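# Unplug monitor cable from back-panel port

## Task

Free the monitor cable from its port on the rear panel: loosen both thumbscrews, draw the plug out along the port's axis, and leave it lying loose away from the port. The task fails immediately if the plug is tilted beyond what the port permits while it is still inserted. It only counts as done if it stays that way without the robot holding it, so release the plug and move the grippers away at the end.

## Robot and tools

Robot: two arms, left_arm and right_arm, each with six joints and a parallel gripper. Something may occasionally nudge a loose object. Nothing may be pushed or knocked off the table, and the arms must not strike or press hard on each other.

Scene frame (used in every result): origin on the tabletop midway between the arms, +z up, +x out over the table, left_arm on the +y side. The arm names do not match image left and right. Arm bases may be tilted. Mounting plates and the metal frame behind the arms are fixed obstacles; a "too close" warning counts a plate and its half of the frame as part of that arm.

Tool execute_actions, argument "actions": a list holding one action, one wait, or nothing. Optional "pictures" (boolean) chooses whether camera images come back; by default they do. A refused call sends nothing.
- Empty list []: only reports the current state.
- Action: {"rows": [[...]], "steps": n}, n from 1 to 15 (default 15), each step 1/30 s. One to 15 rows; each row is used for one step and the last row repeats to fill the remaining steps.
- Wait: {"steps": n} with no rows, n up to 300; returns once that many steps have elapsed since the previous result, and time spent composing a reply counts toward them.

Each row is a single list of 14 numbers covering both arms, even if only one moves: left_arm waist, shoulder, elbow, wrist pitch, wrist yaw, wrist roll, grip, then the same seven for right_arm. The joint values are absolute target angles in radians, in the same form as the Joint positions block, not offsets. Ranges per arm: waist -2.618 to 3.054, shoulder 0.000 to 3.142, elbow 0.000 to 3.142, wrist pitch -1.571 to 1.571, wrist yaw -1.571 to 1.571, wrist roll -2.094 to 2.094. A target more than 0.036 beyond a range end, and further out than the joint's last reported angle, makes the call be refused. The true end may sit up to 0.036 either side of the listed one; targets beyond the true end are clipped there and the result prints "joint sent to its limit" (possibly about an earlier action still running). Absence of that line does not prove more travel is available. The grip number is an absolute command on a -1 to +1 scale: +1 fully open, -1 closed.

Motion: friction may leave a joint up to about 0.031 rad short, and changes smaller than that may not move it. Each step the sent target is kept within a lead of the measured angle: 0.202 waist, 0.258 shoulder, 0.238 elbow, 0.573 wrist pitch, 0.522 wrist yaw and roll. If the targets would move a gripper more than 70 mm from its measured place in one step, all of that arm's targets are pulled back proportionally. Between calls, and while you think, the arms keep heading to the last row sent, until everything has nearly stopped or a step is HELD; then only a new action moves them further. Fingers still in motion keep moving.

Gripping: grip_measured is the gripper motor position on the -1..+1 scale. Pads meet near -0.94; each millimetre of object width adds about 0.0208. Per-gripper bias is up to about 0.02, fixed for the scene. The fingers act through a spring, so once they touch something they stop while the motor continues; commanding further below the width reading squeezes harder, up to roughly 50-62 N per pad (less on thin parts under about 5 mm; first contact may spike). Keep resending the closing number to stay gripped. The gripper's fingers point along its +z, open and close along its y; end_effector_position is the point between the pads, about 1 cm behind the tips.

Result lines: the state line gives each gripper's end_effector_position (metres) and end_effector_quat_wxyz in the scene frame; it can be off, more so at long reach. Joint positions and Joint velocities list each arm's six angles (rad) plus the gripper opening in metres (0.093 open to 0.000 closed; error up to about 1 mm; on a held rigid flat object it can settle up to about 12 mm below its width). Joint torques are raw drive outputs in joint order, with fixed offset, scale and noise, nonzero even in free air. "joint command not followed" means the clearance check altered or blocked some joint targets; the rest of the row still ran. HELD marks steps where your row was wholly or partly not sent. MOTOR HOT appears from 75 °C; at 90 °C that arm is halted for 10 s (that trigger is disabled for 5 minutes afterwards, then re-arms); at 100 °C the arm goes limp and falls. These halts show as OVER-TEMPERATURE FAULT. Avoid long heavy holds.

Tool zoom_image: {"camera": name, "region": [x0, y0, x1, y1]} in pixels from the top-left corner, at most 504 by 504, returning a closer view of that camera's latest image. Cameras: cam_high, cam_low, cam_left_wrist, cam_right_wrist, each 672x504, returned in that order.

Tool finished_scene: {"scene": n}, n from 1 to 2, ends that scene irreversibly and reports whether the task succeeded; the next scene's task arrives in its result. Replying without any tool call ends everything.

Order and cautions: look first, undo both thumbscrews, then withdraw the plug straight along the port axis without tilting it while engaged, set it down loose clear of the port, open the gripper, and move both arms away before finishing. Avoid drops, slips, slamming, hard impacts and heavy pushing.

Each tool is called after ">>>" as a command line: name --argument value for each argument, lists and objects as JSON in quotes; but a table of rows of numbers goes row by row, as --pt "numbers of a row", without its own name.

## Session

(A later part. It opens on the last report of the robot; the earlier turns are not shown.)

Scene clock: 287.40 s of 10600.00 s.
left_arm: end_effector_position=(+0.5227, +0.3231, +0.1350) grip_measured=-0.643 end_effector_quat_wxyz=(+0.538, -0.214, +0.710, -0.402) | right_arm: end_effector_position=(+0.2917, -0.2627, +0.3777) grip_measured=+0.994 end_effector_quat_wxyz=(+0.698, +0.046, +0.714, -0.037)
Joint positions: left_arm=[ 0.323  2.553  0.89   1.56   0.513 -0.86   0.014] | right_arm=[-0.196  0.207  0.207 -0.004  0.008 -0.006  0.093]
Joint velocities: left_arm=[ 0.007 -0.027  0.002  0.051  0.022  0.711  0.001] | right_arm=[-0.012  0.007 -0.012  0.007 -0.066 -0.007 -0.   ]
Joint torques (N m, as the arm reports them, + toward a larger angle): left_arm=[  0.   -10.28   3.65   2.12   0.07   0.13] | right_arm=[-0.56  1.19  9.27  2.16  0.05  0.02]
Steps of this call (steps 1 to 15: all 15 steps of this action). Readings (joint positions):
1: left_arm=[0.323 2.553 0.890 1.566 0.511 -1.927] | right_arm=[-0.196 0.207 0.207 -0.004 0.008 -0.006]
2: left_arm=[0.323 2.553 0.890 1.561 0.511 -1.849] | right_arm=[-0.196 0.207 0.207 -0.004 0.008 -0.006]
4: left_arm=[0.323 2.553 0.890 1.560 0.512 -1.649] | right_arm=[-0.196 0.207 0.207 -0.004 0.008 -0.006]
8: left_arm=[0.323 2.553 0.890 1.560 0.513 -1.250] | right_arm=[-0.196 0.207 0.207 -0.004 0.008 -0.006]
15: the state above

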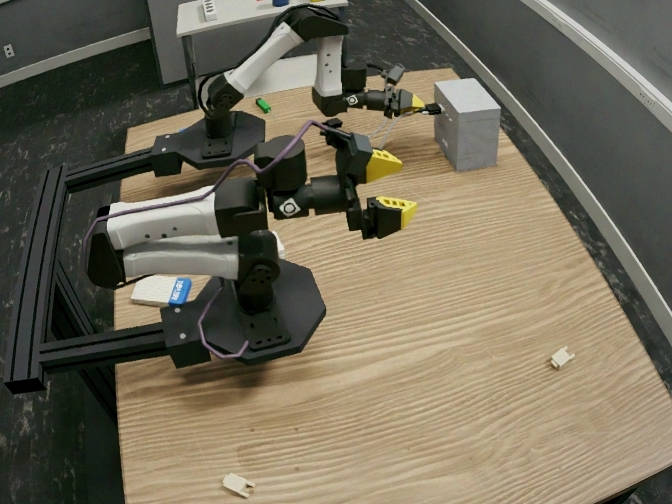

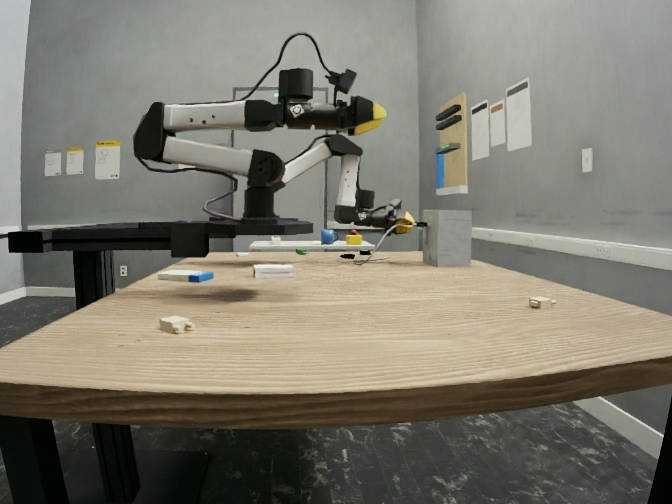

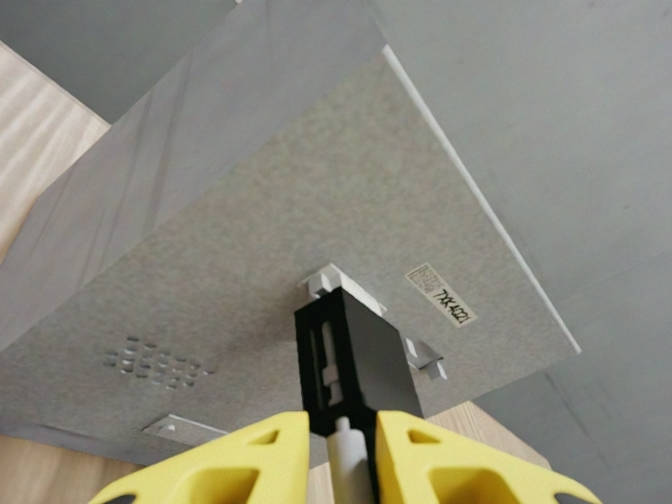

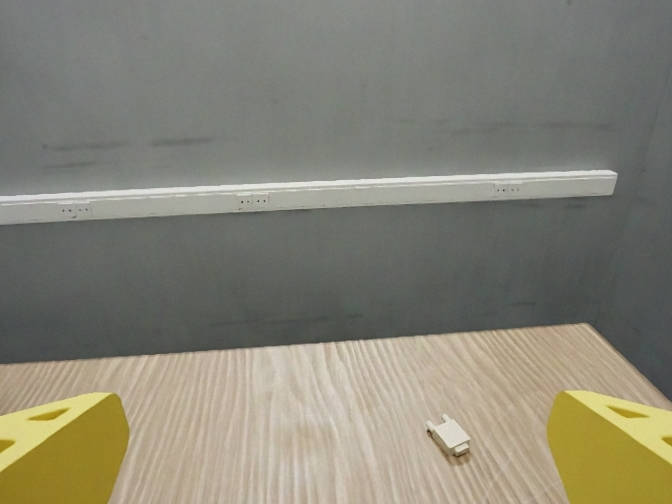

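>>> execute_actions --actions '[{"rows":[[0.322,2.555,0.895,1.555,0.52,-1.55,-0.5,-0.2,0.2,0.2,0,0,0,1]]}]' --pictures false

>>> execute_actions --actions '[{"rows":[[0.42,2.555,0.895,1.555,0.52,-1.5,-0.4,-0.2,0.2,0.2,0,0,0,1]],"steps":12}]' --pictures false

>>> execute_actions --actions '[{"rows":[[0.42,2.38,0.78,1.53,0.52,-1.5,-0.4,-0.2,0.2,0.2,0,0,0,1]],"steps":12}]' --pictures false

>>> execute_actions --actions '[{"rows":[[0.42,2.2,0.66,1.5,0.4,-0.6,-0.4,-0.2,0.2,0.2,0,0,0,1]]}]' --pictures false

>>> execute_actions --actions '[{"rows":[[0.105,2.2,0.66,1.5,-0.05,0.02,0.2,-0.2,0.2,0.2,0,0,0,1]]}]' --pictures false

>>> execute_actions --actions '[{"steps":15}]' --pictures false

>>> execute_actions --actions '[{"rows":[[0.105,2.4,0.78,1.54,-0.05,0.02,0.2,-0.2,0.2,0.2,0,0,0,1]]}]'

Scene clock: 295.83 s of 10600.00 s.
left_arm: end_effector_position=(+0.5227, +0.3229, +0.1351) grip_measured=-0.503 end_effector_quat_wxyz=(+0.382, -0.428, +0.605, -0.552) | right_arm: end_effector_position=(+0.2917, -0.2627, +0.3777) grip_measured=+0.994 end_effector_quat_wxyz=(+0.698, +0.046, +0.714, -0.037)
Joint positions: left_arm=[ 0.323  2.553  0.89   1.56   0.513 -1.507  0.021] | right_arm=[-0.196  0.207  0.207 -0.004  0.008 -0.006  0.093]
Joint velocities: left_arm=[-0.002 -0.002  0.002 -0.022  0.051 -0.286  0.   ] | right_arm=[-0.002  0.007 -0.017  0.007  0.007  0.037  0.001]
Joint torques (N m, as the arm reports them, + toward a larger angle): left_arm=[ -0.05 -10.18   3.63   2.15   0.1    0.  ] | right_arm=[-0.4   1.21  9.37  2.22  0.04 -0.02]
Steps of this call (steps 1 to 30: the robot went on to your last target; steps 31 to 90: nothing new was sent; then 4.93 s passed at rest; steps 91 to 105: all 15 steps of this action). Readings (joint positions):
91: left_arm=[0.323 2.553 0.890 1.560 0.513 -0.840] | right_arm=[-0.196 0.207 0.207 -0.004 0.008 -0.006]
92: left_arm=[0.323 2.553 0.890 1.560 0.513 -0.940] | right_arm=[-0.196 0.207 0.207 -0.004 0.008 -0.006]
94: left_arm=[0.323 2.553 0.890 1.560 0.513 -1.137] | right_arm=[-0.196 0.207 0.207 -0.004 0.008 -0.006]
98: left_arm=[0.323 2.553 0.890 1.560 0.513 -1.377] | right_arm=[-0.196 0.207 0.207 -0.004 0.008 -0.006]
105: the state above

Scene clock: 296.23 s of 10600.00 s.
left_arm: end_effector_position=(+0.5196, +0.3747, +0.1342) grip_measured=-0.403 end_effector_quat_wxyz=(+0.409, -0.459, +0.583, -0.531) | right_arm: end_effector_position=(+0.2917, -0.2627, +0.3777) grip_measured=+0.994 end_effector_quat_wxyz=(+0.698, +0.046, +0.714, -0.037)
Joint positions: left_arm=[ 0.427  2.553  0.89   1.56   0.516 -1.508  0.026] | right_arm=[-0.196  0.207  0.207 -0.004  0.008 -0.006  0.093]
Joint velocities: left_arm=[ 0.002 -0.002  0.002  0.022  0.007  0.037  0.   ] | right_arm=[-0.007  0.002 -0.017 -0.007  0.037  0.022  0.001]
Joint torques (N m, as the arm reports them, + toward a larger angle): left_arm=[ -0.54 -10.28   3.69   2.17   0.06   0.18] | right_arm=[-0.49  1.05  9.54  2.16  0.   -0.02]
Steps of this call (steps 1 to 12: all 12 steps of this action). Readings (joint positions):
1: left_arm=[0.331 2.553 0.890 1.560 0.519 -1.508] | right_arm=[-0.196 0.207 0.207 -0.004 0.008 -0.006]
2: left_arm=[0.348 2.553 0.890 1.560 0.524 -1.508] | right_arm=[-0.196 0.207 0.207 -0.004 0.008 -0.006]
4: left_arm=[0.393 2.553 0.890 1.560 0.523 -1.508] | right_arm=[-0.196 0.207 0.207 -0.004 0.008 -0.006]
8: left_arm=[0.430 2.553 0.890 1.560 0.516 -1.508] | right_arm=[-0.196 0.207 0.207 -0.004 0.008 -0.006]
12: the state above

Scene clock: 296.63 s of 10600.00 s.
left_arm: end_effector_position=(+0.5140, +0.3738, +0.1897) grip_measured=-0.403 end_effector_quat_wxyz=(+0.433, -0.437, +0.574, -0.540) | right_arm: end_effector_position=(+0.2917, -0.2627, +0.3777) grip_measured=+0.994 end_effector_quat_wxyz=(+0.698, +0.046, +0.714, -0.037)
Joint positions: left_arm=[ 0.427  2.376  0.8    1.542  0.517 -1.506  0.026] | right_arm=[-0.196  0.207  0.207 -0.004  0.008 -0.006  0.093]
Joint velocities: left_arm=[-0.002 -0.017  0.007 -0.037 -0.066 -0.095 -0.001] | right_arm=[ 0.017 -0.002 -0.012 -0.125  0.007  0.037  0.   ]
Joint torques (N m, as the arm reports them, + toward a larger angle): left_arm=[-0.65 -9.66  2.13  2.1   0.    0.15] | right_arm=[-0.84  1.42  9.42  2.16  0.04  0.06]
Steps of this call (steps 1 to 12: all 12 steps of this action). Readings (joint positions):
1: left_arm=[0.427 2.531 0.872 1.543 0.515 -1.507] | right_arm=[-0.196 0.207 0.207 -0.004 0.008 -0.006]
2: left_arm=[0.427 2.491 0.835 1.526 0.515 -1.507] | right_arm=[-0.196 0.207 0.207 -0.004 0.008 -0.006]
4: left_arm=[0.427 2.422 0.801 1.526 0.517 -1.507] | right_arm=[-0.196 0.207 0.207 -0.004 0.008 -0.006]
8: left_arm=[0.427 2.376 0.800 1.546 0.517 -1.506] | right_arm=[-0.196 0.207 0.207 -0.004 0.008 -0.006]
12: the state above

Scene clock: 297.13 s of 10600.00 s.
left_arm: end_effector_position=(+0.4981, +0.3861, +0.2303) grip_measured=-0.402 end_effector_quat_wxyz=(+0.643, -0.189, +0.689, -0.277) | right_arm: end_effector_position=(+0.2917, -0.2627, +0.3777) grip_measured=+0.994 end_effector_quat_wxyz=(+0.698, +0.046, +0.714, -0.037)
Joint positions: left_arm=[ 0.426  2.2    0.682  1.512  0.411 -0.652  0.026] | right_arm=[-0.196  0.207  0.207 -0.004  0.008 -0.006  0.093]
Joint velocities: left_arm=[-0.002 -0.022 -0.002 -0.066 -0.081  0.256 -0.001] | right_arm=[-0.007 -0.002  0.012 -0.037  0.007  0.037  0.   ]
Joint torques (N m, as the arm reports them, + toward a larger angle): left_arm=[-0.43 -9.01  2.42  2.08 -0.09  0.14] | right_arm=[-0.85  1.1   9.32  2.18  0.06  0.06]
Steps of this call (steps 1 to 15: all 15 steps of this action). Readings (joint positions):
1: left_arm=[0.426 2.353 0.778 1.522 0.498 -1.424] | right_arm=[-0.196 0.207 0.207 -0.004 0.008 -0.006]
2: left_arm=[0.426 2.309 0.732 1.505 0.479 -1.324] | right_arm=[-0.196 0.207 0.207 -0.004 0.008 -0.006]
4: left_arm=[0.426 2.238 0.684 1.504 0.456 -1.125] | right_arm=[-0.196 0.207 0.207 -0.004 0.008 -0.006]
8: left_arm=[0.426 2.200 0.682 1.517 0.427 -0.820] | right_arm=[-0.196 0.207 0.207 -0.004 0.008 -0.006]
15: the state above

Scene clock: 297.63 s of 10600.00 s.
left_arm: end_effector_position=(+0.5108, +0.3009, +0.2306) grip_measured=+0.198 end_effector_quat_wxyz=(+0.697, -0.001, +0.716, -0.021) | right_arm: end_effector_position=(+0.2917, -0.2627, +0.3777) grip_measured=+0.994 end_effector_quat_wxyz=(+0.698, +0.046, +0.714, -0.037)
Joint positions: left_arm=[ 0.101  2.2    0.681  1.509 -0.025 -0.014  0.055] | right_arm=[-0.196  0.207  0.207 -0.004  0.008 -0.006  0.093]
Joint velocities: left_arm=[-0.017  0.002 -0.002  0.007 -0.095  0.11  -0.   ] | right_arm=[-0.012 -0.012  0.002  0.007 -0.037 -0.022 -0.   ]
Joint torques (N m, as the arm reports them, + toward a larger angle): left_arm=[ 0.34 -9.08  2.59  2.13 -0.04  0.11] | right_arm=[-0.78  1.29  9.54  2.13 -0.01  0.01]
Steps of this call (steps 1 to 15: all 15 steps of this action). Readings (joint positions):
1: left_arm=[0.402 2.200 0.681 1.511 0.331 -0.568] | right_arm=[-0.196 0.207 0.207 -0.004 0.008 -0.006]
2: left_arm=[0.355 2.200 0.681 1.510 0.240 -0.468] | right_arm=[-0.196 0.207 0.207 -0.004 0.008 -0.006]
4: left_arm=[0.225 2.200 0.681 1.509 0.128 -0.297] | right_arm=[-0.196 0.207 0.207 -0.004 0.008 -0.006]
8: left_arm=[0.076 2.200 0.681 1.509 0.053 -0.112] | right_arm=[-0.196 0.207 0.207 -0.004 0.008 -0.006]
15: the state above

Scene clock: 298.13 s of 10600.00 s.
left_arm: end_effector_position=(+0.5109, +0.3038, +0.2305) grip_measured=+0.198 end_effector_quat_wxyz=(+0.698, +0.001, +0.717, -0.007) | right_arm: end_effector_position=(+0.2917, -0.2627, +0.3777) grip_measured=+0.994 end_effector_quat_wxyz=(+0.698, +0.046, +0.714, -0.037)
Joint positions: left_arm=[ 0.101  2.2    0.681  1.509 -0.042  0.011  0.055] | right_arm=[-0.196  0.207  0.207 -0.004  0.008 -0.006  0.093]
Joint velocities: left_arm=[-0.012 -0.012 -0.012 -0.037 -0.007  0.066 -0.   ] | right_arm=[-0.017  0.007 -0.002 -0.007 -0.007 -0.037 -0.001]
Joint torques (N m, as the arm reports them, + toward a larger angle): left_arm=[ 0.47 -8.99  2.55  2.18 -0.09  0.12] | right_arm=[-0.56  1.17  9.35  2.14 -0.03 -0.02]
Steps of this call (steps 1 to 15: the robot went on to your last target). Readings (joint positions):
1: left_arm=[0.101 2.200 0.681 1.509 -0.028 -0.009] | right_arm=[-0.196 0.207 0.207 -0.004 0.008 -0.006]
2: left_arm=[0.101 2.200 0.681 1.509 -0.031 -0.005] | right_arm=[-0.196 0.207 0.207 -0.004 0.008 -0.006]
4: left_arm=[0.101 2.200 0.681 1.509 -0.035 0.002] | right_arm=[-0.196 0.207 0.207 -0.004 0.008 -0.006]
8: left_arm=[0.101 2.200 0.681 1.509 -0.039 0.008] | right_arm=[-0.196 0.207 0.207 -0.004 0.008 -0.006]
15: the state above

Scene clock: 298.63 s of 10600.00 s.
left_arm: end_effector_position=(+0.5185, +0.3021, +0.1620) grip_measured=+0.198 end_effector_quat_wxyz=(+0.660, +0.004, +0.751, -0.005) | right_arm: end_effector_position=(+0.2917, -0.2627, +0.3777) grip_measured=+0.994 end_effector_quat_wxyz=(+0.698, +0.046, +0.714, -0.037)
Joint positions: left_arm=[ 0.101  2.407  0.765  1.53  -0.042  0.012  0.055] | right_arm=[-0.196  0.207  0.207 -0.004  0.008 -0.006  0.093]
Joint velocities: left_arm=[-0.002 -0.012 -0.007 -0.037 -0.007 -0.037  0.   ] | right_arm=[ 0.012  0.002  0.002 -0.051  0.066  0.007  0.   ]
Joint torques (N m, as the arm reports them, + toward a larger angle): left_arm=[  0.28 -10.38   4.78   2.42  -0.08   0.12] | right_arm=[-0.8   1.11  9.25  2.19  0.01  0.03]
Steps of this call (steps 1 to 15: all 15 steps of this action). Readings (joint positions):
1: left_arm=[0.101 2.226 0.696 1.530 -0.042 0.011] | right_arm=[-0.196 0.207 0.207 -0.004 0.008 -0.006]
2: left_arm=[0.101 2.273 0.731 1.551 -0.042 0.011] | right_arm=[-0.196 0.207 0.207 -0.004 0.008 -0.006]
4: left_arm=[0.101 2.354 0.764 1.549 -0.042 0.011] | right_arm=[-0.196 0.207 0.207 -0.004 0.008 -0.006]
8: left_arm=[0.101 2.407 0.765 1.520 -0.042 0.012] | right_arm=[-0.196 0.207 0.207 -0.004 0.008 -0.006]
15: the state above

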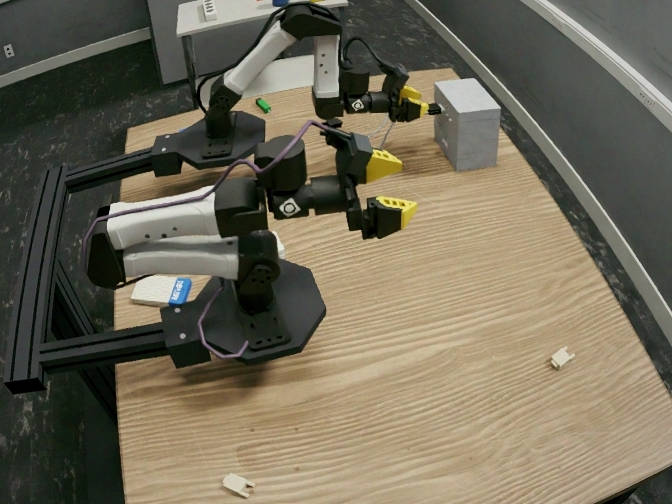

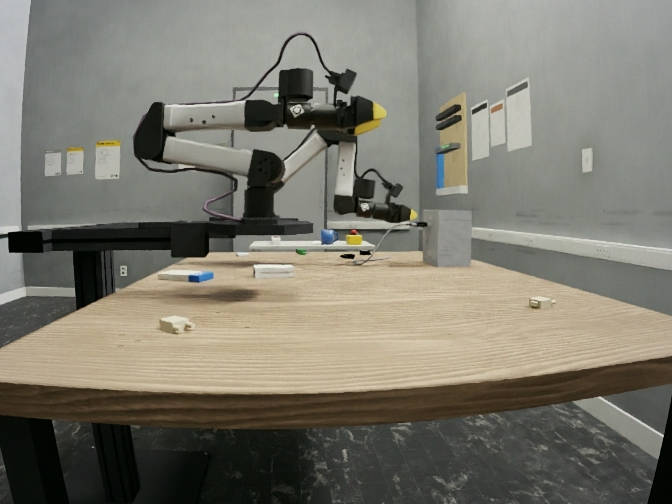

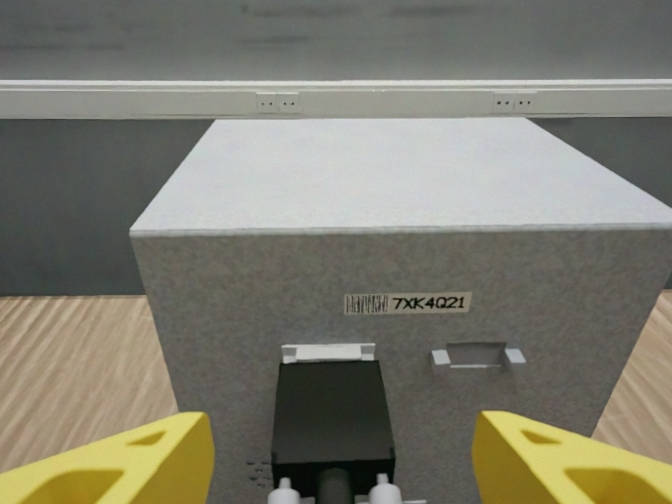

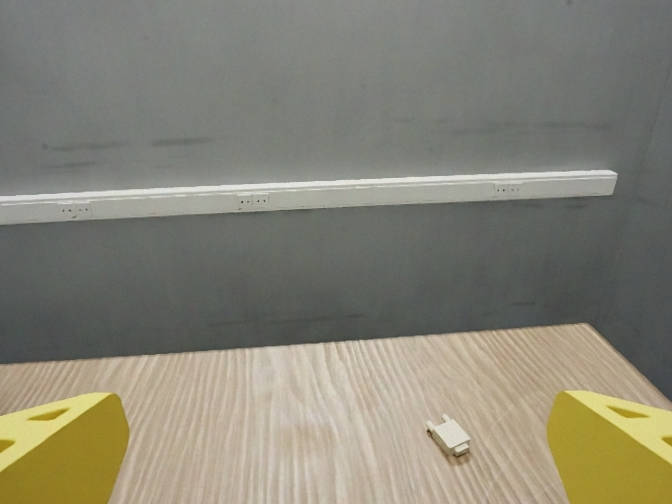

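>>> execute_actions --actions '[{"rows":[[0.113,2.45,0.85,1.5,-0.065,0.02,0.2,-0.2,0.2,0.2,0,0,0,1]]}]' --pictures false

>>> execute_actions --actions '[{"rows":[[0.113,2.5,0.908,1.465,-0.065,0.02,0.1,-0.2,0.2,0.2,0,0,0,1]]}]'

Scene clock: 300.97 s of 10600.00 s.
left_arm: end_effector_position=(+0.5329, +0.3060, +0.1628) grip_measured=+0.198 end_effector_quat_wxyz=(+0.667, -0.003, +0.745, +0.001) | right_arm: end_effector_position=(+0.2917, -0.2627, +0.3777) grip_measured=+0.994 end_effector_quat_wxyz=(+0.698, +0.046, +0.714, -0.037)
Joint positions: left_arm=[ 0.105  2.434  0.828  1.512 -0.057  0.012  0.055] | right_arm=[-0.196  0.207  0.207 -0.004  0.008 -0.006  0.093]
Joint velocities: left_arm=[ 0.002  0.012 -0.012 -0.022 -0.081 -0.022  0.   ] | right_arm=[ 0.002 -0.017  0.007  0.007 -0.022 -0.022  0.001]
Joint torques (N m, as the arm reports them, + toward a larger angle): left_arm=[ 0.75 -8.96  5.33  2.19 -0.11  0.14] | right_arm=[-0.53  1.08  9.38  2.15  0.02  0.05]
Steps of this call (steps 1 to 15: the robot went on to your last target; steps 16 to 55: nothing new was sent; steps 56 to 70: all 15 steps of this action). Readings (joint positions):
56: left_arm=[0.101 2.412 0.774 1.530 -0.044 0.012] | right_arm=[-0.196 0.207 0.207 -0.004 0.008 -0.006]
57: left_arm=[0.101 2.421 0.795 1.526 -0.047 0.012] | right_arm=[-0.196 0.207 0.207 -0.004 0.008 -0.006]
59: left_arm=[0.103 2.433 0.823 1.519 -0.050 0.012] | right_arm=[-0.196 0.207 0.207 -0.004 0.008 -0.006]
63: left_arm=[0.105 2.434 0.828 1.515 -0.055 0.012] | right_arm=[-0.196 0.207 0.207 -0.004 0.008 -0.006]
70: the state above

Scene clock: 301.47 s of 10600.00 s.
left_arm: end_effector_position=(+0.5419, +0.3053, +0.1449) grip_measured=+0.102 end_effector_quat_wxyz=(+0.656, -0.002, +0.755, +0.002) | right_arm: end_effector_position=(+0.2917, -0.2627, +0.3777) grip_measured=+0.994 end_effector_quat_wxyz=(+0.698, +0.046, +0.714, -0.037)
Joint positions: left_arm=[ 0.105  2.487  0.886  1.478 -0.057  0.012  0.05 ] | right_arm=[-0.196  0.207  0.207 -0.004  0.008 -0.006  0.093]
Joint velocities: left_arm=[-0.022 -0.007 -0.002 -0.022 -0.007 -0.007  0.001] | right_arm=[-0.012  0.022  0.002  0.022 -0.007  0.022 -0.   ]
Joint torques (N m, as the arm reports them, + toward a larger angle): left_arm=[ 0.65 -9.35  5.46  2.14 -0.07  0.13] | right_arm=[-0.49  1.09  9.47  2.17  0.09  0.02]
Steps of this call (steps 1 to 15: all 15 steps of this action). Readings (joint positions):
1: left_arm=[0.105 2.441 0.838 1.511 -0.057 0.012] | right_arm=[-0.196 0.207 0.207 -0.004 0.008 -0.006]
2: left_arm=[0.105 2.455 0.860 1.507 -0.057 0.012] | right_arm=[-0.196 0.207 0.207 -0.004 0.008 -0.006]
4: left_arm=[0.105 2.477 0.884 1.495 -0.057 0.012] | right_arm=[-0.196 0.207 0.207 -0.004 0.008 -0.006]
8: left_arm=[0.105 2.487 0.886 1.480 -0.057 0.012] | right_arm=[-0.196 0.207 0.207 -0.004 0.008 -0.006]
15: the state above

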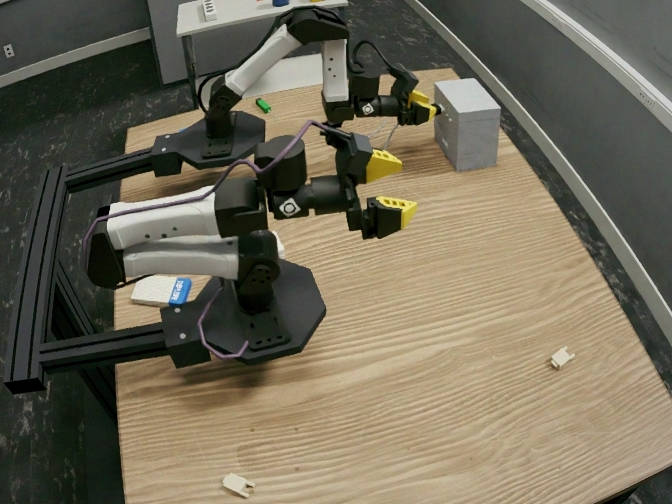

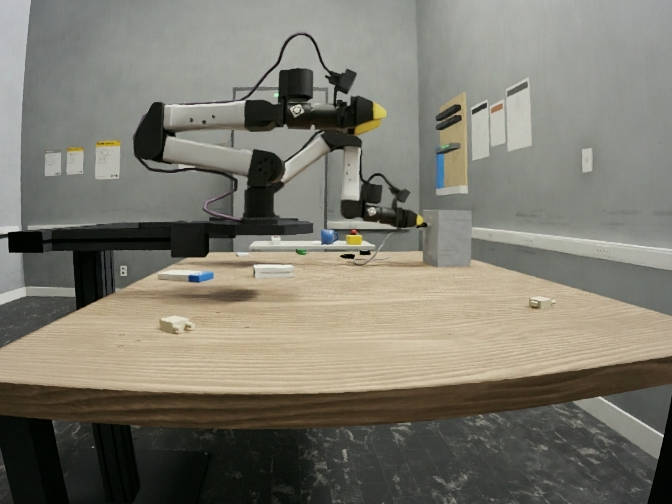

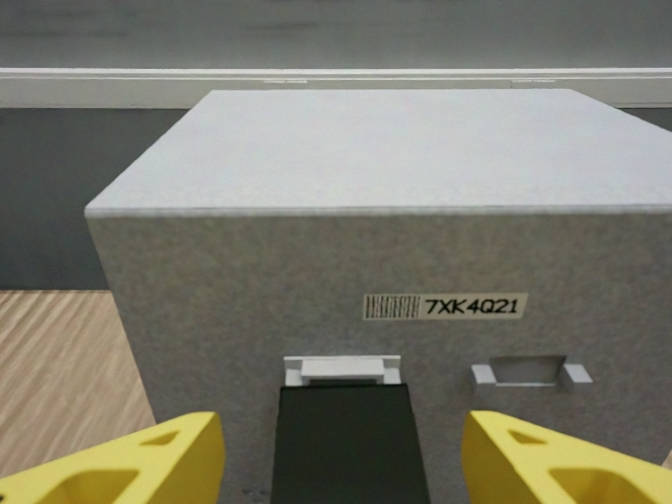

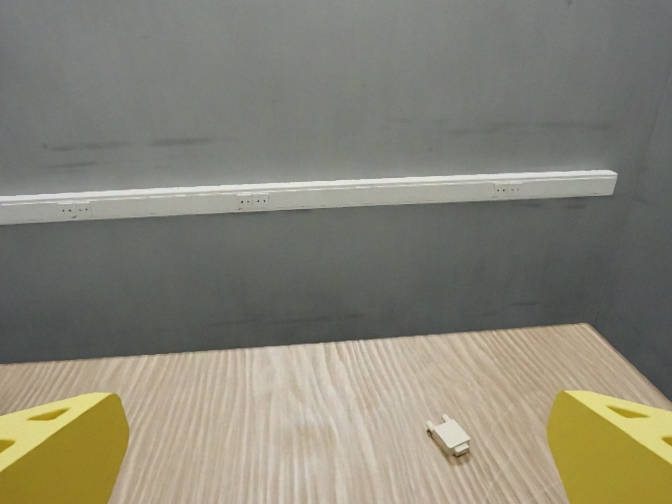

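>>> execute_actions --actions '[{"rows":[[0.104,2.49,0.9,1.425,-0.045,0.02,0.1,-0.2,0.2,0.2,0,0,0,1]]}]' --pictures false

>>> execute_actions --actions '[{"rows":[[0.104,2.49,0.9,1.425,-0.045,0.02,-0.08,-0.2,0.2,0.2,0,0,0,1]]}]'

Scene clock: 303.60 s of 10600.00 s.
left_arm: end_effector_position=(+0.5406, +0.3045, +0.1372) grip_measured=+0.102 end_effector_quat_wxyz=(+0.644, -0.000, +0.765, +0.001) | right_arm: end_effector_position=(+0.2917, -0.2627, +0.3777) grip_measured=+0.994 end_effector_quat_wxyz=(+0.698, +0.046, +0.714, -0.037)
Joint positions: left_arm=[ 0.105  2.487  0.886  1.446 -0.053  0.012  0.05 ] | right_arm=[-0.196  0.207  0.207 -0.004  0.008 -0.006  0.093]
Joint velocities: left_arm=[ 0.007  0.002 -0.002 -0.037 -0.037  0.037 -0.   ] | right_arm=[-0.007 -0.002 -0.022  0.022 -0.022 -0.037 -0.   ]
Joint torques (N m, as the arm reports them, + toward a larger angle): left_arm=[ -0.15 -10.26   4.98   2.08   0.05   0.09] | right_arm=[-0.83  1.12  9.33  2.14  0.01 -0.02]
Steps of this call (steps 1 to 15: the robot went on to your last target; steps 16 to 49: nothing new was sent; steps 50 to 64: all 15 steps of this action). Readings (joint positions):
50: left_arm=[0.105 2.487 0.886 1.474 -0.057 0.012] | right_arm=[-0.196 0.207 0.207 -0.004 0.008 -0.006]
51: left_arm=[0.105 2.487 0.886 1.469 -0.056 0.012] | right_arm=[-0.196 0.207 0.207 -0.004 0.008 -0.006]
53: left_arm=[0.105 2.487 0.886 1.457 -0.055 0.012] | right_arm=[-0.196 0.207 0.207 -0.004 0.008 -0.006]
57: left_arm=[0.105 2.487 0.886 1.448 -0.054 0.012] | right_arm=[-0.196 0.207 0.207 -0.004 0.008 -0.006]
64: the state above

Scene clock: 304.10 s of 10600.00 s.
left_arm: end_effector_position=(+0.5406, +0.3040, +0.1367) grip_measured=-0.078 end_effector_quat_wxyz=(+0.643, +0.001, +0.766, -0.000) | right_arm: end_effector_position=(+0.2917, -0.2627, +0.3777) grip_measured=+0.994 end_effector_quat_wxyz=(+0.698, +0.046, +0.714, -0.037)
Joint positions: left_arm=[ 0.105  2.487  0.886  1.444 -0.05   0.012  0.041] | right_arm=[-0.196  0.207  0.207 -0.004  0.008 -0.006  0.093]
Joint velocities: left_arm=[ 0.012 -0.002  0.012 -0.037  0.037 -0.022  0.   ] | right_arm=[ 0.002  0.012 -0.002  0.051 -0.022 -0.007 -0.001]
Joint torques (N m, as the arm reports them, + toward a larger angle): left_arm=[ -0.01 -10.23   4.82   2.08   0.08   0.11] | right_arm=[-0.87  1.05  9.61  2.17  0.    0.02]
Steps of this call (steps 1 to 15: all 15 steps of this action). Readings (joint positions):
1: left_arm=[0.105 2.487 0.886 1.446 -0.053 0.012] | right_arm=[-0.196 0.207 0.207 -0.004 0.008 -0.006]
2: left_arm=[0.105 2.487 0.886 1.445 -0.052 0.012] | right_arm=[-0.196 0.207 0.207 -0.004 0.008 -0.006]
4: left_arm=[0.105 2.487 0.886 1.444 -0.051 0.012] | right_arm=[-0.196 0.207 0.207 -0.004 0.008 -0.006]
8: left_arm=[0.105 2.487 0.886 1.444 -0.051 0.012] | right_arm=[-0.196 0.207 0.207 -0.004 0.008 -0.006]
15: the state above

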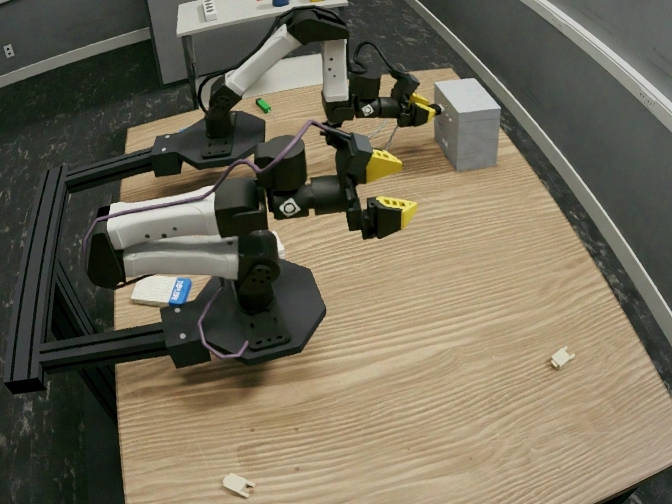

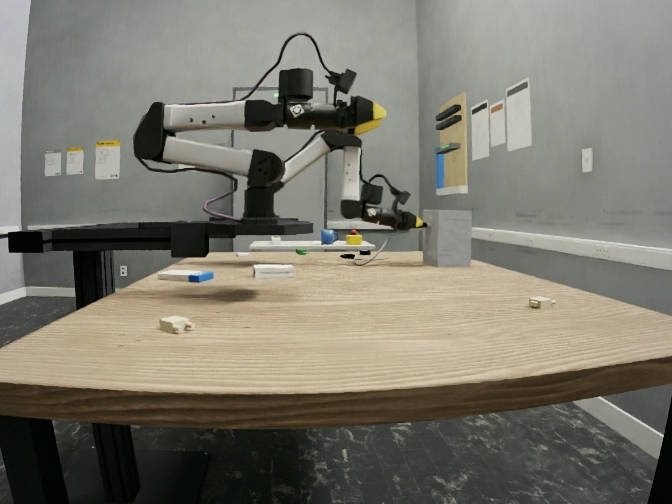

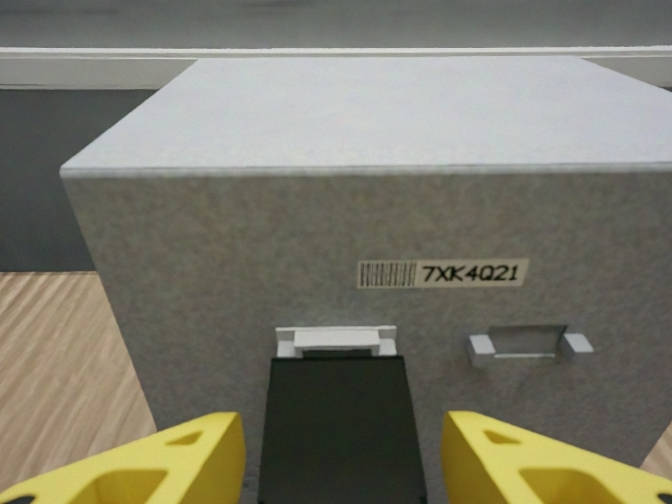

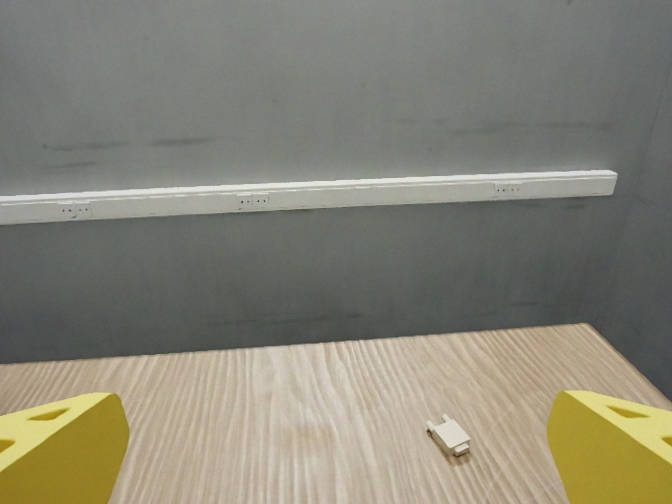

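>>> execute_actions --actions '[{"rows":[[0.105,2.487,0.886,1.44,-0.057,0.015,-0.13,-0.2,0.2,0.2,0,0,0,1],[0.105,2.487,0.886,1.44,-0.057,0.015,-0.17,-0.2,0.2,0.2,0,0,0,1],[0.105,2.487,0.886,1.44,-0.057,0.015,-0.2,-0.2,0.2,0.2,0,0,0,1],[0.105,2.487,0.886,1.44,-0.057,0.015,-0.24,-0.2,0.2,0.2,0,0,0,1],[0.105,2.487,0.886,1.44,-0.057,0.015,-0.28,-0.2,0.2,0.2,0,0,0,1],[0.105,2.487,0.886,1.44,-0.057,0.015,-0.34,-0.2,0.2,0.2,0,0,0,1],[0.105,2.487,0.886,1.44,-0.057,0.015,-0.4,-0.2,0.2,0.2,0,0,0,1]]}]' --pictures false

>>> execute_actions --actions '[{"rows":[[0.105,2.487,0.862,1.455,-0.057,0.015,-0.4,-0.2,0.2,0.2,0,0,0,1]],"steps":10}]' --pictures false

>>> execute_actions --actions '[{"rows":[[0.105,2.487,0.842,1.475,-0.057,0.015,-0.4,-0.2,0.2,0.2,0,0,0,1]],"steps":12}]' --pictures false

>>> execute_actions --actions '[{"rows":[[0.105,2.487,0.822,1.495,-0.057,0.015,-0.4,-0.2,0.2,0.2,0,0,0,1]]}]'

Scene clock: 312.10 s of 10600.00 s.
left_arm: end_effector_position=(+0.5406, +0.3045, +0.1367) grip_measured=-0.387 end_effector_quat_wxyz=(+0.643, -0.000, +0.766, +0.001) | right_arm: end_effector_position=(+0.2917, -0.2627, +0.3777) grip_measured=+0.994 end_effector_quat_wxyz=(+0.698, +0.046, +0.714, -0.037)
Joint positions: left_arm=[ 0.105  2.487  0.886  1.444 -0.053  0.011  0.027] | right_arm=[-0.196  0.207  0.207 -0.004  0.008 -0.006  0.093]
Joint velocities: left_arm=[-0.012 -0.002 -0.002  0.037 -0.037 -0.022 -0.001] | right_arm=[-0.007 -0.002  0.007  0.022 -0.037 -0.095 -0.   ]
Joint torques (N m, as the arm reports them, + toward a larger angle): left_arm=[  0.02 -10.51   3.75   2.26  -0.03   0.07] | right_arm=[-0.61  1.19  9.3   2.16  0.03  0.  ]
Steps of this call (steps 1 to 15: the robot went on to your last target; steps 16 to 90: nothing new was sent; then 4.50 s passed at rest; steps 91 to 105: all 15 steps of this action). Readings (joint positions):
91: left_arm=[0.105 2.487 0.886 1.444 -0.050 0.012] | right_arm=[-0.196 0.207 0.207 -0.004 0.008 -0.006]
92: left_arm=[0.105 2.487 0.886 1.444 -0.050 0.012] | right_arm=[-0.196 0.207 0.207 -0.004 0.008 -0.006]
94: left_arm=[0.105 2.487 0.886 1.444 -0.050 0.012] | right_arm=[-0.196 0.207 0.207 -0.004 0.008 -0.006]
98: left_arm=[0.105 2.487 0.886 1.444 -0.053 0.012] | right_arm=[-0.196 0.207 0.207 -0.004 0.008 -0.006]
105: the state above

Scene clock: 312.43 s of 10600.00 s.
left_arm: end_effector_position=(+0.5406, +0.3045, +0.1367) grip_measured=-0.387 end_effector_quat_wxyz=(+0.643, -0.000, +0.766, +0.001) | right_arm: end_effector_position=(+0.2917, -0.2627, +0.3777) grip_measured=+0.994 end_effector_quat_wxyz=(+0.698, +0.046, +0.714, -0.037)
Joint positions: left_arm=[ 0.105  2.487  0.886  1.444 -0.053  0.011  0.027] | right_arm=[-0.196  0.207  0.207 -0.004  0.008 -0.006  0.093]
Joint velocities: left_arm=[ 0.002 -0.002 -0.007  0.051 -0.007  0.037 -0.   ] | right_arm=[ 0.002  0.022  0.007 -0.051 -0.051  0.007  0.   ]
Joint torques (N m, as the arm reports them, + toward a larger angle): left_arm=[  0.04 -10.45   1.73   2.46  -0.07   0.06] | right_arm=[-0.68  1.29  9.42  2.16  0.02  0.02]
Steps of this call (steps 1 to 10: all 10 steps of this action). Readings (joint positions):
1: left_arm=[0.105 2.487 0.886 1.444 -0.053 0.011] | right_arm=[-0.196 0.207 0.207 -0.004 0.008 -0.006]
2: left_arm=[0.105 2.487 0.886 1.444 -0.053 0.011] | right_arm=[-0.196 0.207 0.207 -0.004 0.008 -0.006]
4: left_arm=[0.105 2.487 0.886 1.444 -0.053 0.011] | right_arm=[-0.196 0.207 0.207 -0.004 0.008 -0.006]
8: left_arm=[0.105 2.487 0.886 1.444 -0.053 0.011] | right_arm=[-0.196 0.207 0.207 -0.004 0.008 -0.006]
10: the state above

Scene clock: 312.83 s of 10600.00 s.
left_arm: end_effector_position=(+0.5346, +0.3047, +0.1338) grip_measured=-0.387 end_effector_quat_wxyz=(+0.640, -0.000, +0.768, +0.001) | right_arm: end_effector_position=(+0.2917, -0.2627, +0.3777) grip_measured=+0.994 end_effector_quat_wxyz=(+0.698, +0.046, +0.714, -0.037)
Joint positions: left_arm=[ 0.105  2.487  0.864  1.458 -0.053  0.011  0.027] | right_arm=[-0.196  0.207  0.207 -0.004  0.008 -0.006  0.093]
Joint velocities: left_arm=[ 0.002 -0.007  0.022  0.007 -0.051 -0.037 -0.   ] | right_arm=[ 0.017  0.002  0.002 -0.022 -0.022  0.022  0.001]
Joint torques (N m, as the arm reports them, + toward a larger angle): left_arm=[ -0.07 -10.39   1.87   2.48  -0.06   0.07] | right_arm=[-0.7   1.1   9.29  2.23  0.    0.  ]
Steps of this call (steps 1 to 12: all 12 steps of this action). Readings (joint positions):
1: left_arm=[0.105 2.487 0.885 1.445 -0.053 0.011] | right_arm=[-0.196 0.207 0.207 -0.004 0.008 -0.006]
2: left_arm=[0.105 2.487 0.884 1.446 -0.053 0.011] | right_arm=[-0.196 0.207 0.207 -0.004 0.008 -0.006]
4: left_arm=[0.105 2.487 0.876 1.453 -0.053 0.011] | right_arm=[-0.196 0.207 0.207 -0.004 0.008 -0.006]
8: left_arm=[0.105 2.487 0.864 1.457 -0.053 0.011] | right_arm=[-0.196 0.207 0.207 -0.004 0.008 -0.006]
12: the state above

Scene clock: 313.33 s of 10600.00 s.
left_arm: end_effector_position=(+0.5296, +0.3050, +0.1331) grip_measured=-0.387 end_effector_quat_wxyz=(+0.640, -0.000, +0.768, +0.001) | right_arm: end_effector_position=(+0.2917, -0.2627, +0.3777) grip_measured=+0.994 end_effector_quat_wxyz=(+0.698, +0.046, +0.714, -0.037)
Joint positions: left_arm=[ 0.105  2.487  0.844  1.479 -0.053  0.011  0.027] | right_arm=[-0.196  0.207  0.207 -0.004  0.008 -0.006  0.093]
Joint velocities: left_arm=[-0.012  0.007  0.017 -0.081  0.037 -0.051 -0.001] | right_arm=[-0.002 -0.002 -0.007  0.066  0.022 -0.051 -0.001]
Joint torques (N m, as the arm reports them, + toward a larger angle): left_arm=[  0.06 -10.22   1.7    2.49  -0.04   0.05] | right_arm=[-0.85  1.4   9.57  2.17  0.08 -0.04]
Steps of this call (steps 1 to 15: all 15 steps of this action). Readings (joint positions):
1: left_arm=[0.105 2.487 0.861 1.462 -0.053 0.011] | right_arm=[-0.196 0.207 0.207 -0.004 0.008 -0.006]
2: left_arm=[0.105 2.487 0.856 1.468 -0.053 0.011] | right_arm=[-0.196 0.207 0.207 -0.004 0.008 -0.006]
4: left_arm=[0.105 2.487 0.847 1.472 -0.053 0.011] | right_arm=[-0.196 0.207 0.207 -0.004 0.008 -0.006]
8: left_arm=[0.105 2.487 0.844 1.476 -0.053 0.011] | right_arm=[-0.196 0.207 0.207 -0.004 0.008 -0.006]
15: the state above

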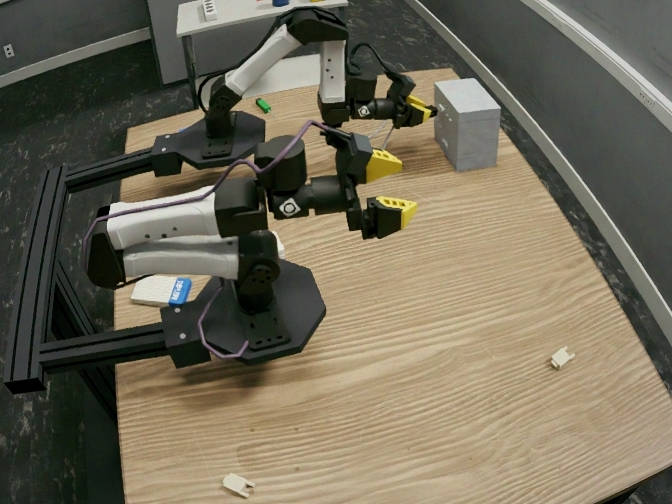

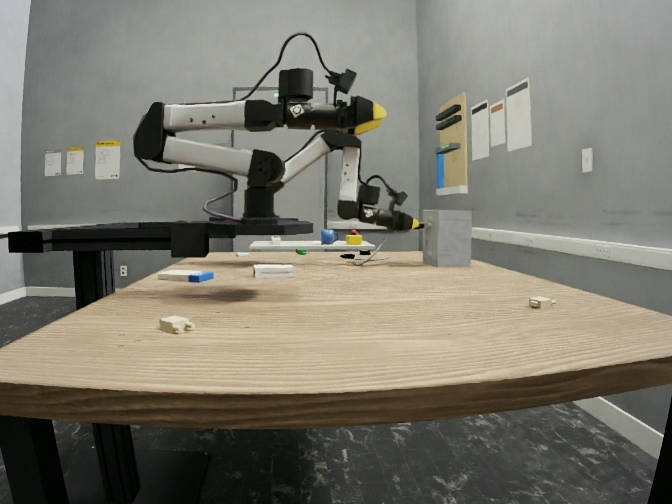

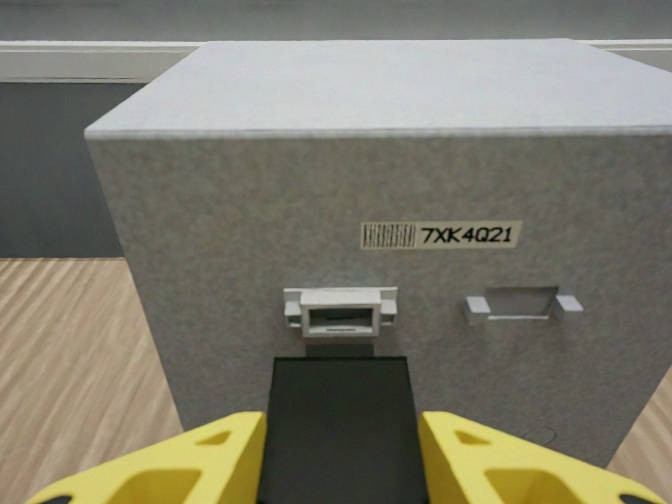

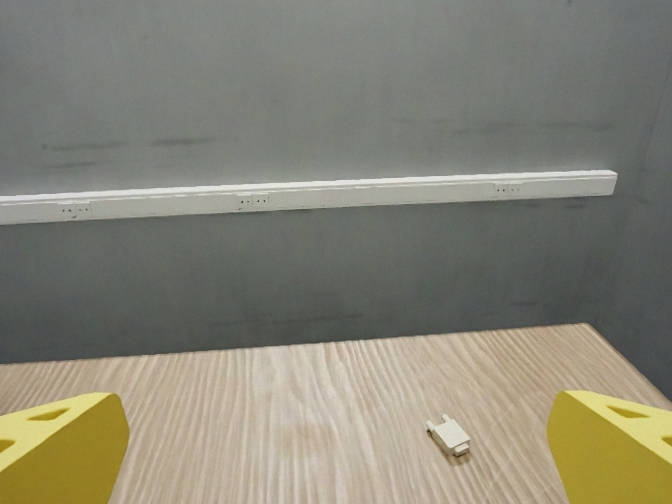

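>>> execute_actions --actions '[{"rows":[[0.105,2.487,0.79,1.53,-0.057,0.015,-0.4,-0.2,0.2,0.2,0,0,0,1]],"steps":10}]' --pictures false

>>> execute_actions --actions '[{"rows":[[0.105,2.58,0.8,1.53,-0.057,0.015,-0.4,-0.2,0.2,0.2,0,0,0,1]],"steps":10}]' --pictures false

>>> execute_actions --actions '[{"rows":[[0.105,2.67,0.8,1.53,-0.057,0.015,-0.4,-0.2,0.2,0.2,0,0,0,1]],"steps":10}]' --pictures false

>>> execute_actions --actions '[{"rows":[[0.105,2.73,0.8,1.53,-0.057,0.015,-0.4,-0.2,0.2,0.2,0,0,0,1]]}]'

Scene clock: 316.80 s of 10600.00 s.
left_arm: end_effector_position=(+0.5215, +0.3053, +0.1319) grip_measured=-0.387 end_effector_quat_wxyz=(+0.640, -0.000, +0.768, +0.001) | right_arm: end_effector_position=(+0.2917, -0.2627, +0.3777) grip_measured=+0.994 end_effector_quat_wxyz=(+0.698, +0.046, +0.714, -0.037)
Joint positions: left_arm=[ 0.105  2.487  0.811  1.511 -0.053  0.011  0.027] | right_arm=[-0.196  0.207  0.207 -0.004  0.008 -0.006  0.093]
Joint velocities: left_arm=[-0.012  0.007  0.017 -0.007  0.007  0.066 -0.001] | right_arm=[-0.017  0.007 -0.007 -0.022 -0.007 -0.037 -0.001]
Joint torques (N m, as the arm reports them, + toward a larger angle): left_arm=[ -0.04 -10.11   1.59   2.46  -0.03   0.06] | right_arm=[-0.74  1.2   9.29  2.17 -0.02  0.05]
Steps of this call (steps 1 to 15: the robot went on to your last target; steps 16 to 90: nothing new was sent; then 0.13 s passed at rest; steps 91 to 100: all 10 steps of this action). Readings (joint positions):
91: left_arm=[0.105 2.487 0.839 1.485 -0.053 0.011] | right_arm=[-0.196 0.207 0.207 -0.004 0.008 -0.006]
92: left_arm=[0.105 2.487 0.830 1.495 -0.053 0.011] | right_arm=[-0.196 0.207 0.207 -0.004 0.008 -0.006]
94: left_arm=[0.105 2.487 0.816 1.502 -0.053 0.011] | right_arm=[-0.196 0.207 0.207 -0.004 0.008 -0.006]
98: left_arm=[0.105 2.487 0.811 1.508 -0.053 0.011] | right_arm=[-0.196 0.207 0.207 -0.004 0.008 -0.006]
100: the state above

Scene clock: 317.13 s of 10600.00 s.
left_arm: end_effector_position=(+0.5076, +0.3052, +0.0909) grip_measured=-0.387 end_effector_quat_wxyz=(+0.608, +0.002, +0.794, +0.002) | right_arm: end_effector_position=(+0.2917, -0.2627, +0.3777) grip_measured=+0.994 end_effector_quat_wxyz=(+0.698, +0.046, +0.714, -0.037)
Joint positions: left_arm=[ 0.105  2.578  0.811  1.52  -0.053  0.011  0.027] | right_arm=[-0.196  0.207  0.207 -0.004  0.008 -0.006  0.093]
Joint velocities: left_arm=[-0.032 -0.002 -0.007  0.066 -0.022  0.022  0.001] | right_arm=[-0.007  0.012  0.007 -0.037 -0.037 -0.007 -0.   ]
Joint torques (N m, as the arm reports them, + toward a larger angle): left_arm=[ 0.09 -9.76  1.68  2.29 -0.06  0.06] | right_arm=[-0.85  1.07  9.57  2.1   0.03  0.04]
Steps of this call (steps 1 to 10: all 10 steps of this action). Readings (joint positions):
1: left_arm=[0.105 2.497 0.811 1.521 -0.053 0.011] | right_arm=[-0.196 0.207 0.207 -0.004 0.008 -0.006]
2: left_arm=[0.105 2.511 0.811 1.534 -0.053 0.011] | right_arm=[-0.196 0.207 0.207 -0.004 0.008 -0.006]
4: left_arm=[0.105 2.547 0.811 1.534 -0.053 0.011] | right_arm=[-0.196 0.207 0.207 -0.004 0.008 -0.006]
8: left_arm=[0.105 2.578 0.811 1.518 -0.053 0.011] | right_arm=[-0.196 0.207 0.207 -0.004 0.008 -0.006]
10: the state above

Scene clock: 317.47 s of 10600.00 s.
left_arm: end_effector_position=(+0.4897, +0.3053, +0.0496) grip_measured=-0.387 end_effector_quat_wxyz=(+0.572, +0.004, +0.821, +0.003) | right_arm: end_effector_position=(+0.2917, -0.2627, +0.3777) grip_measured=+0.994 end_effector_quat_wxyz=(+0.698, +0.046, +0.714, -0.037)
Joint positions: left_arm=[ 0.105  2.668  0.811  1.52  -0.053  0.011  0.027] | right_arm=[-0.196  0.207  0.207 -0.004  0.008 -0.006  0.093]
Joint velocities: left_arm=[-0.012 -0.007  0.002  0.007 -0.022 -0.007 -0.   ] | right_arm=[-0.007  0.007  0.002  0.007  0.007 -0.007 -0.001]
Joint torques (N m, as the arm reports them, + toward a larger angle): left_arm=[ 0.01 -9.74  1.14  2.3  -0.05  0.07] | right_arm=[-0.79  1.18  9.44  2.2   0.03  0.02]
Steps of this call (steps 1 to 10: all 10 steps of this action). Readings (joint positions):
1: left_arm=[0.105 2.588 0.811 1.529 -0.053 0.011] | right_arm=[-0.196 0.207 0.207 -0.004 0.008 -0.006]
2: left_arm=[0.105 2.602 0.811 1.540 -0.053 0.011] | right_arm=[-0.196 0.207 0.207 -0.004 0.008 -0.006]
4: left_arm=[0.105 2.638 0.811 1.538 -0.053 0.011] | right_arm=[-0.196 0.207 0.207 -0.004 0.008 -0.006]
8: left_arm=[0.105 2.668 0.811 1.519 -0.053 0.011] | right_arm=[-0.196 0.207 0.207 -0.004 0.008 -0.006]
10: the state above

Scene clock: 317.97 s of 10600.00 s.
left_arm: end_effector_position=(+0.4770, +0.3054, +0.0254) grip_measured=-0.387 end_effector_quat_wxyz=(+0.549, +0.005, +0.836, +0.004) | right_arm: end_effector_position=(+0.2917, -0.2627, +0.3777) grip_measured=+0.994 end_effector_quat_wxyz=(+0.698, +0.046, +0.714, -0.037)
Joint positions: left_arm=[ 0.105  2.724  0.811  1.522 -0.053  0.011  0.027] | right_arm=[-0.196  0.207  0.207 -0.004  0.008 -0.006  0.093]
Joint velocities: left_arm=[ 0.002 -0.002 -0.007 -0.007 -0.037  0.022  0.001] | right_arm=[-0.012 -0.017 -0.012 -0.022 -0.051 -0.007 -0.001]
Joint torques (N m, as the arm reports them, + toward a larger angle): left_arm=[-0.01 -9.2   0.87  2.39 -0.04  0.07] | right_arm=[-0.59  1.24  9.32  2.15  0.02  0.09]
Steps of this call (steps 1 to 15: all 15 steps of this action). Readings (joint positions):
1: left_arm=[0.105 2.674 0.811 1.524 -0.053 0.011] | right_arm=[-0.196 0.207 0.207 -0.004 0.008 -0.006]
2: left_arm=[0.105 2.683 0.811 1.530 -0.053 0.011] | right_arm=[-0.196 0.207 0.207 -0.004 0.008 -0.006]
4: left_arm=[0.105 2.706 0.811 1.530 -0.053 0.011] | right_arm=[-0.196 0.207 0.207 -0.004 0.008 -0.006]
8: left_arm=[0.105 2.724 0.811 1.521 -0.053 0.011] | right_arm=[-0.196 0.207 0.207 -0.004 0.008 -0.006]
15: the state above

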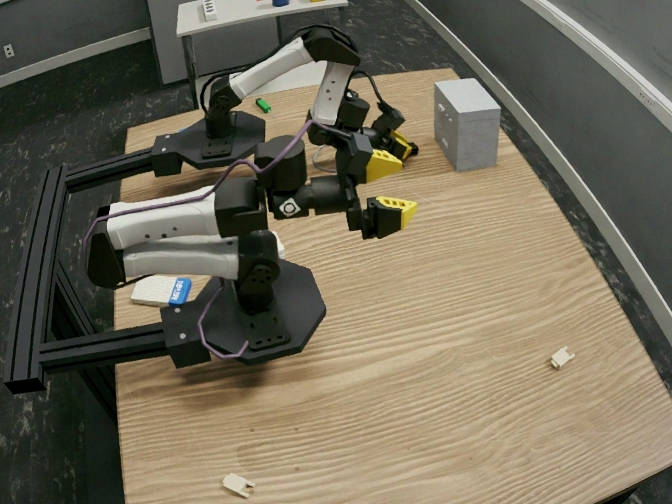

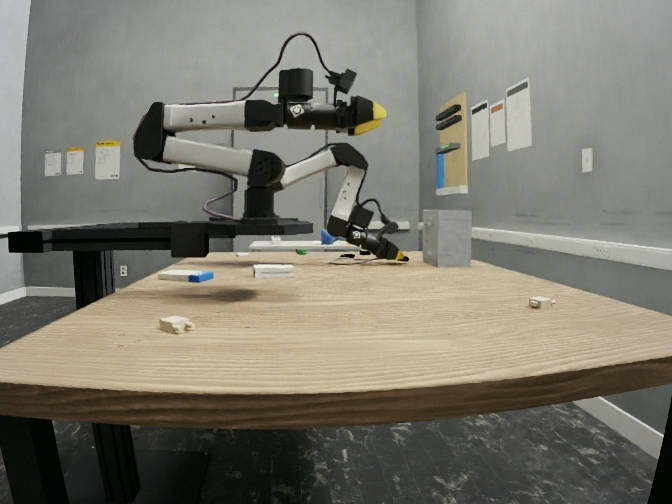

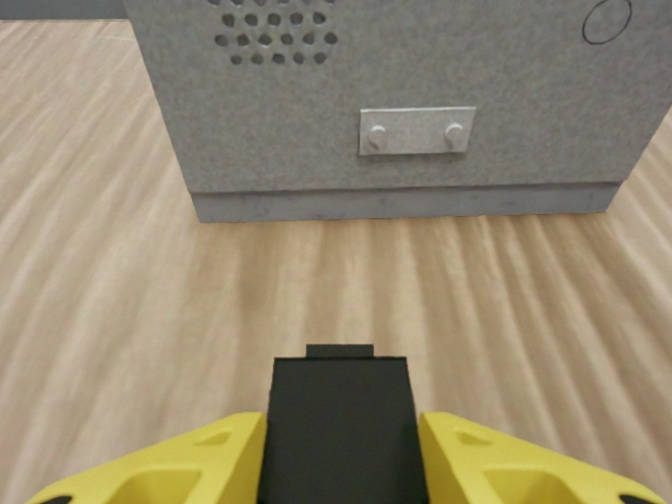

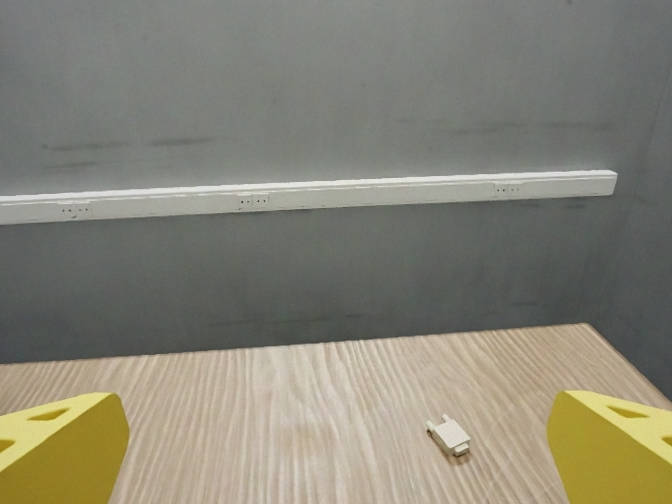

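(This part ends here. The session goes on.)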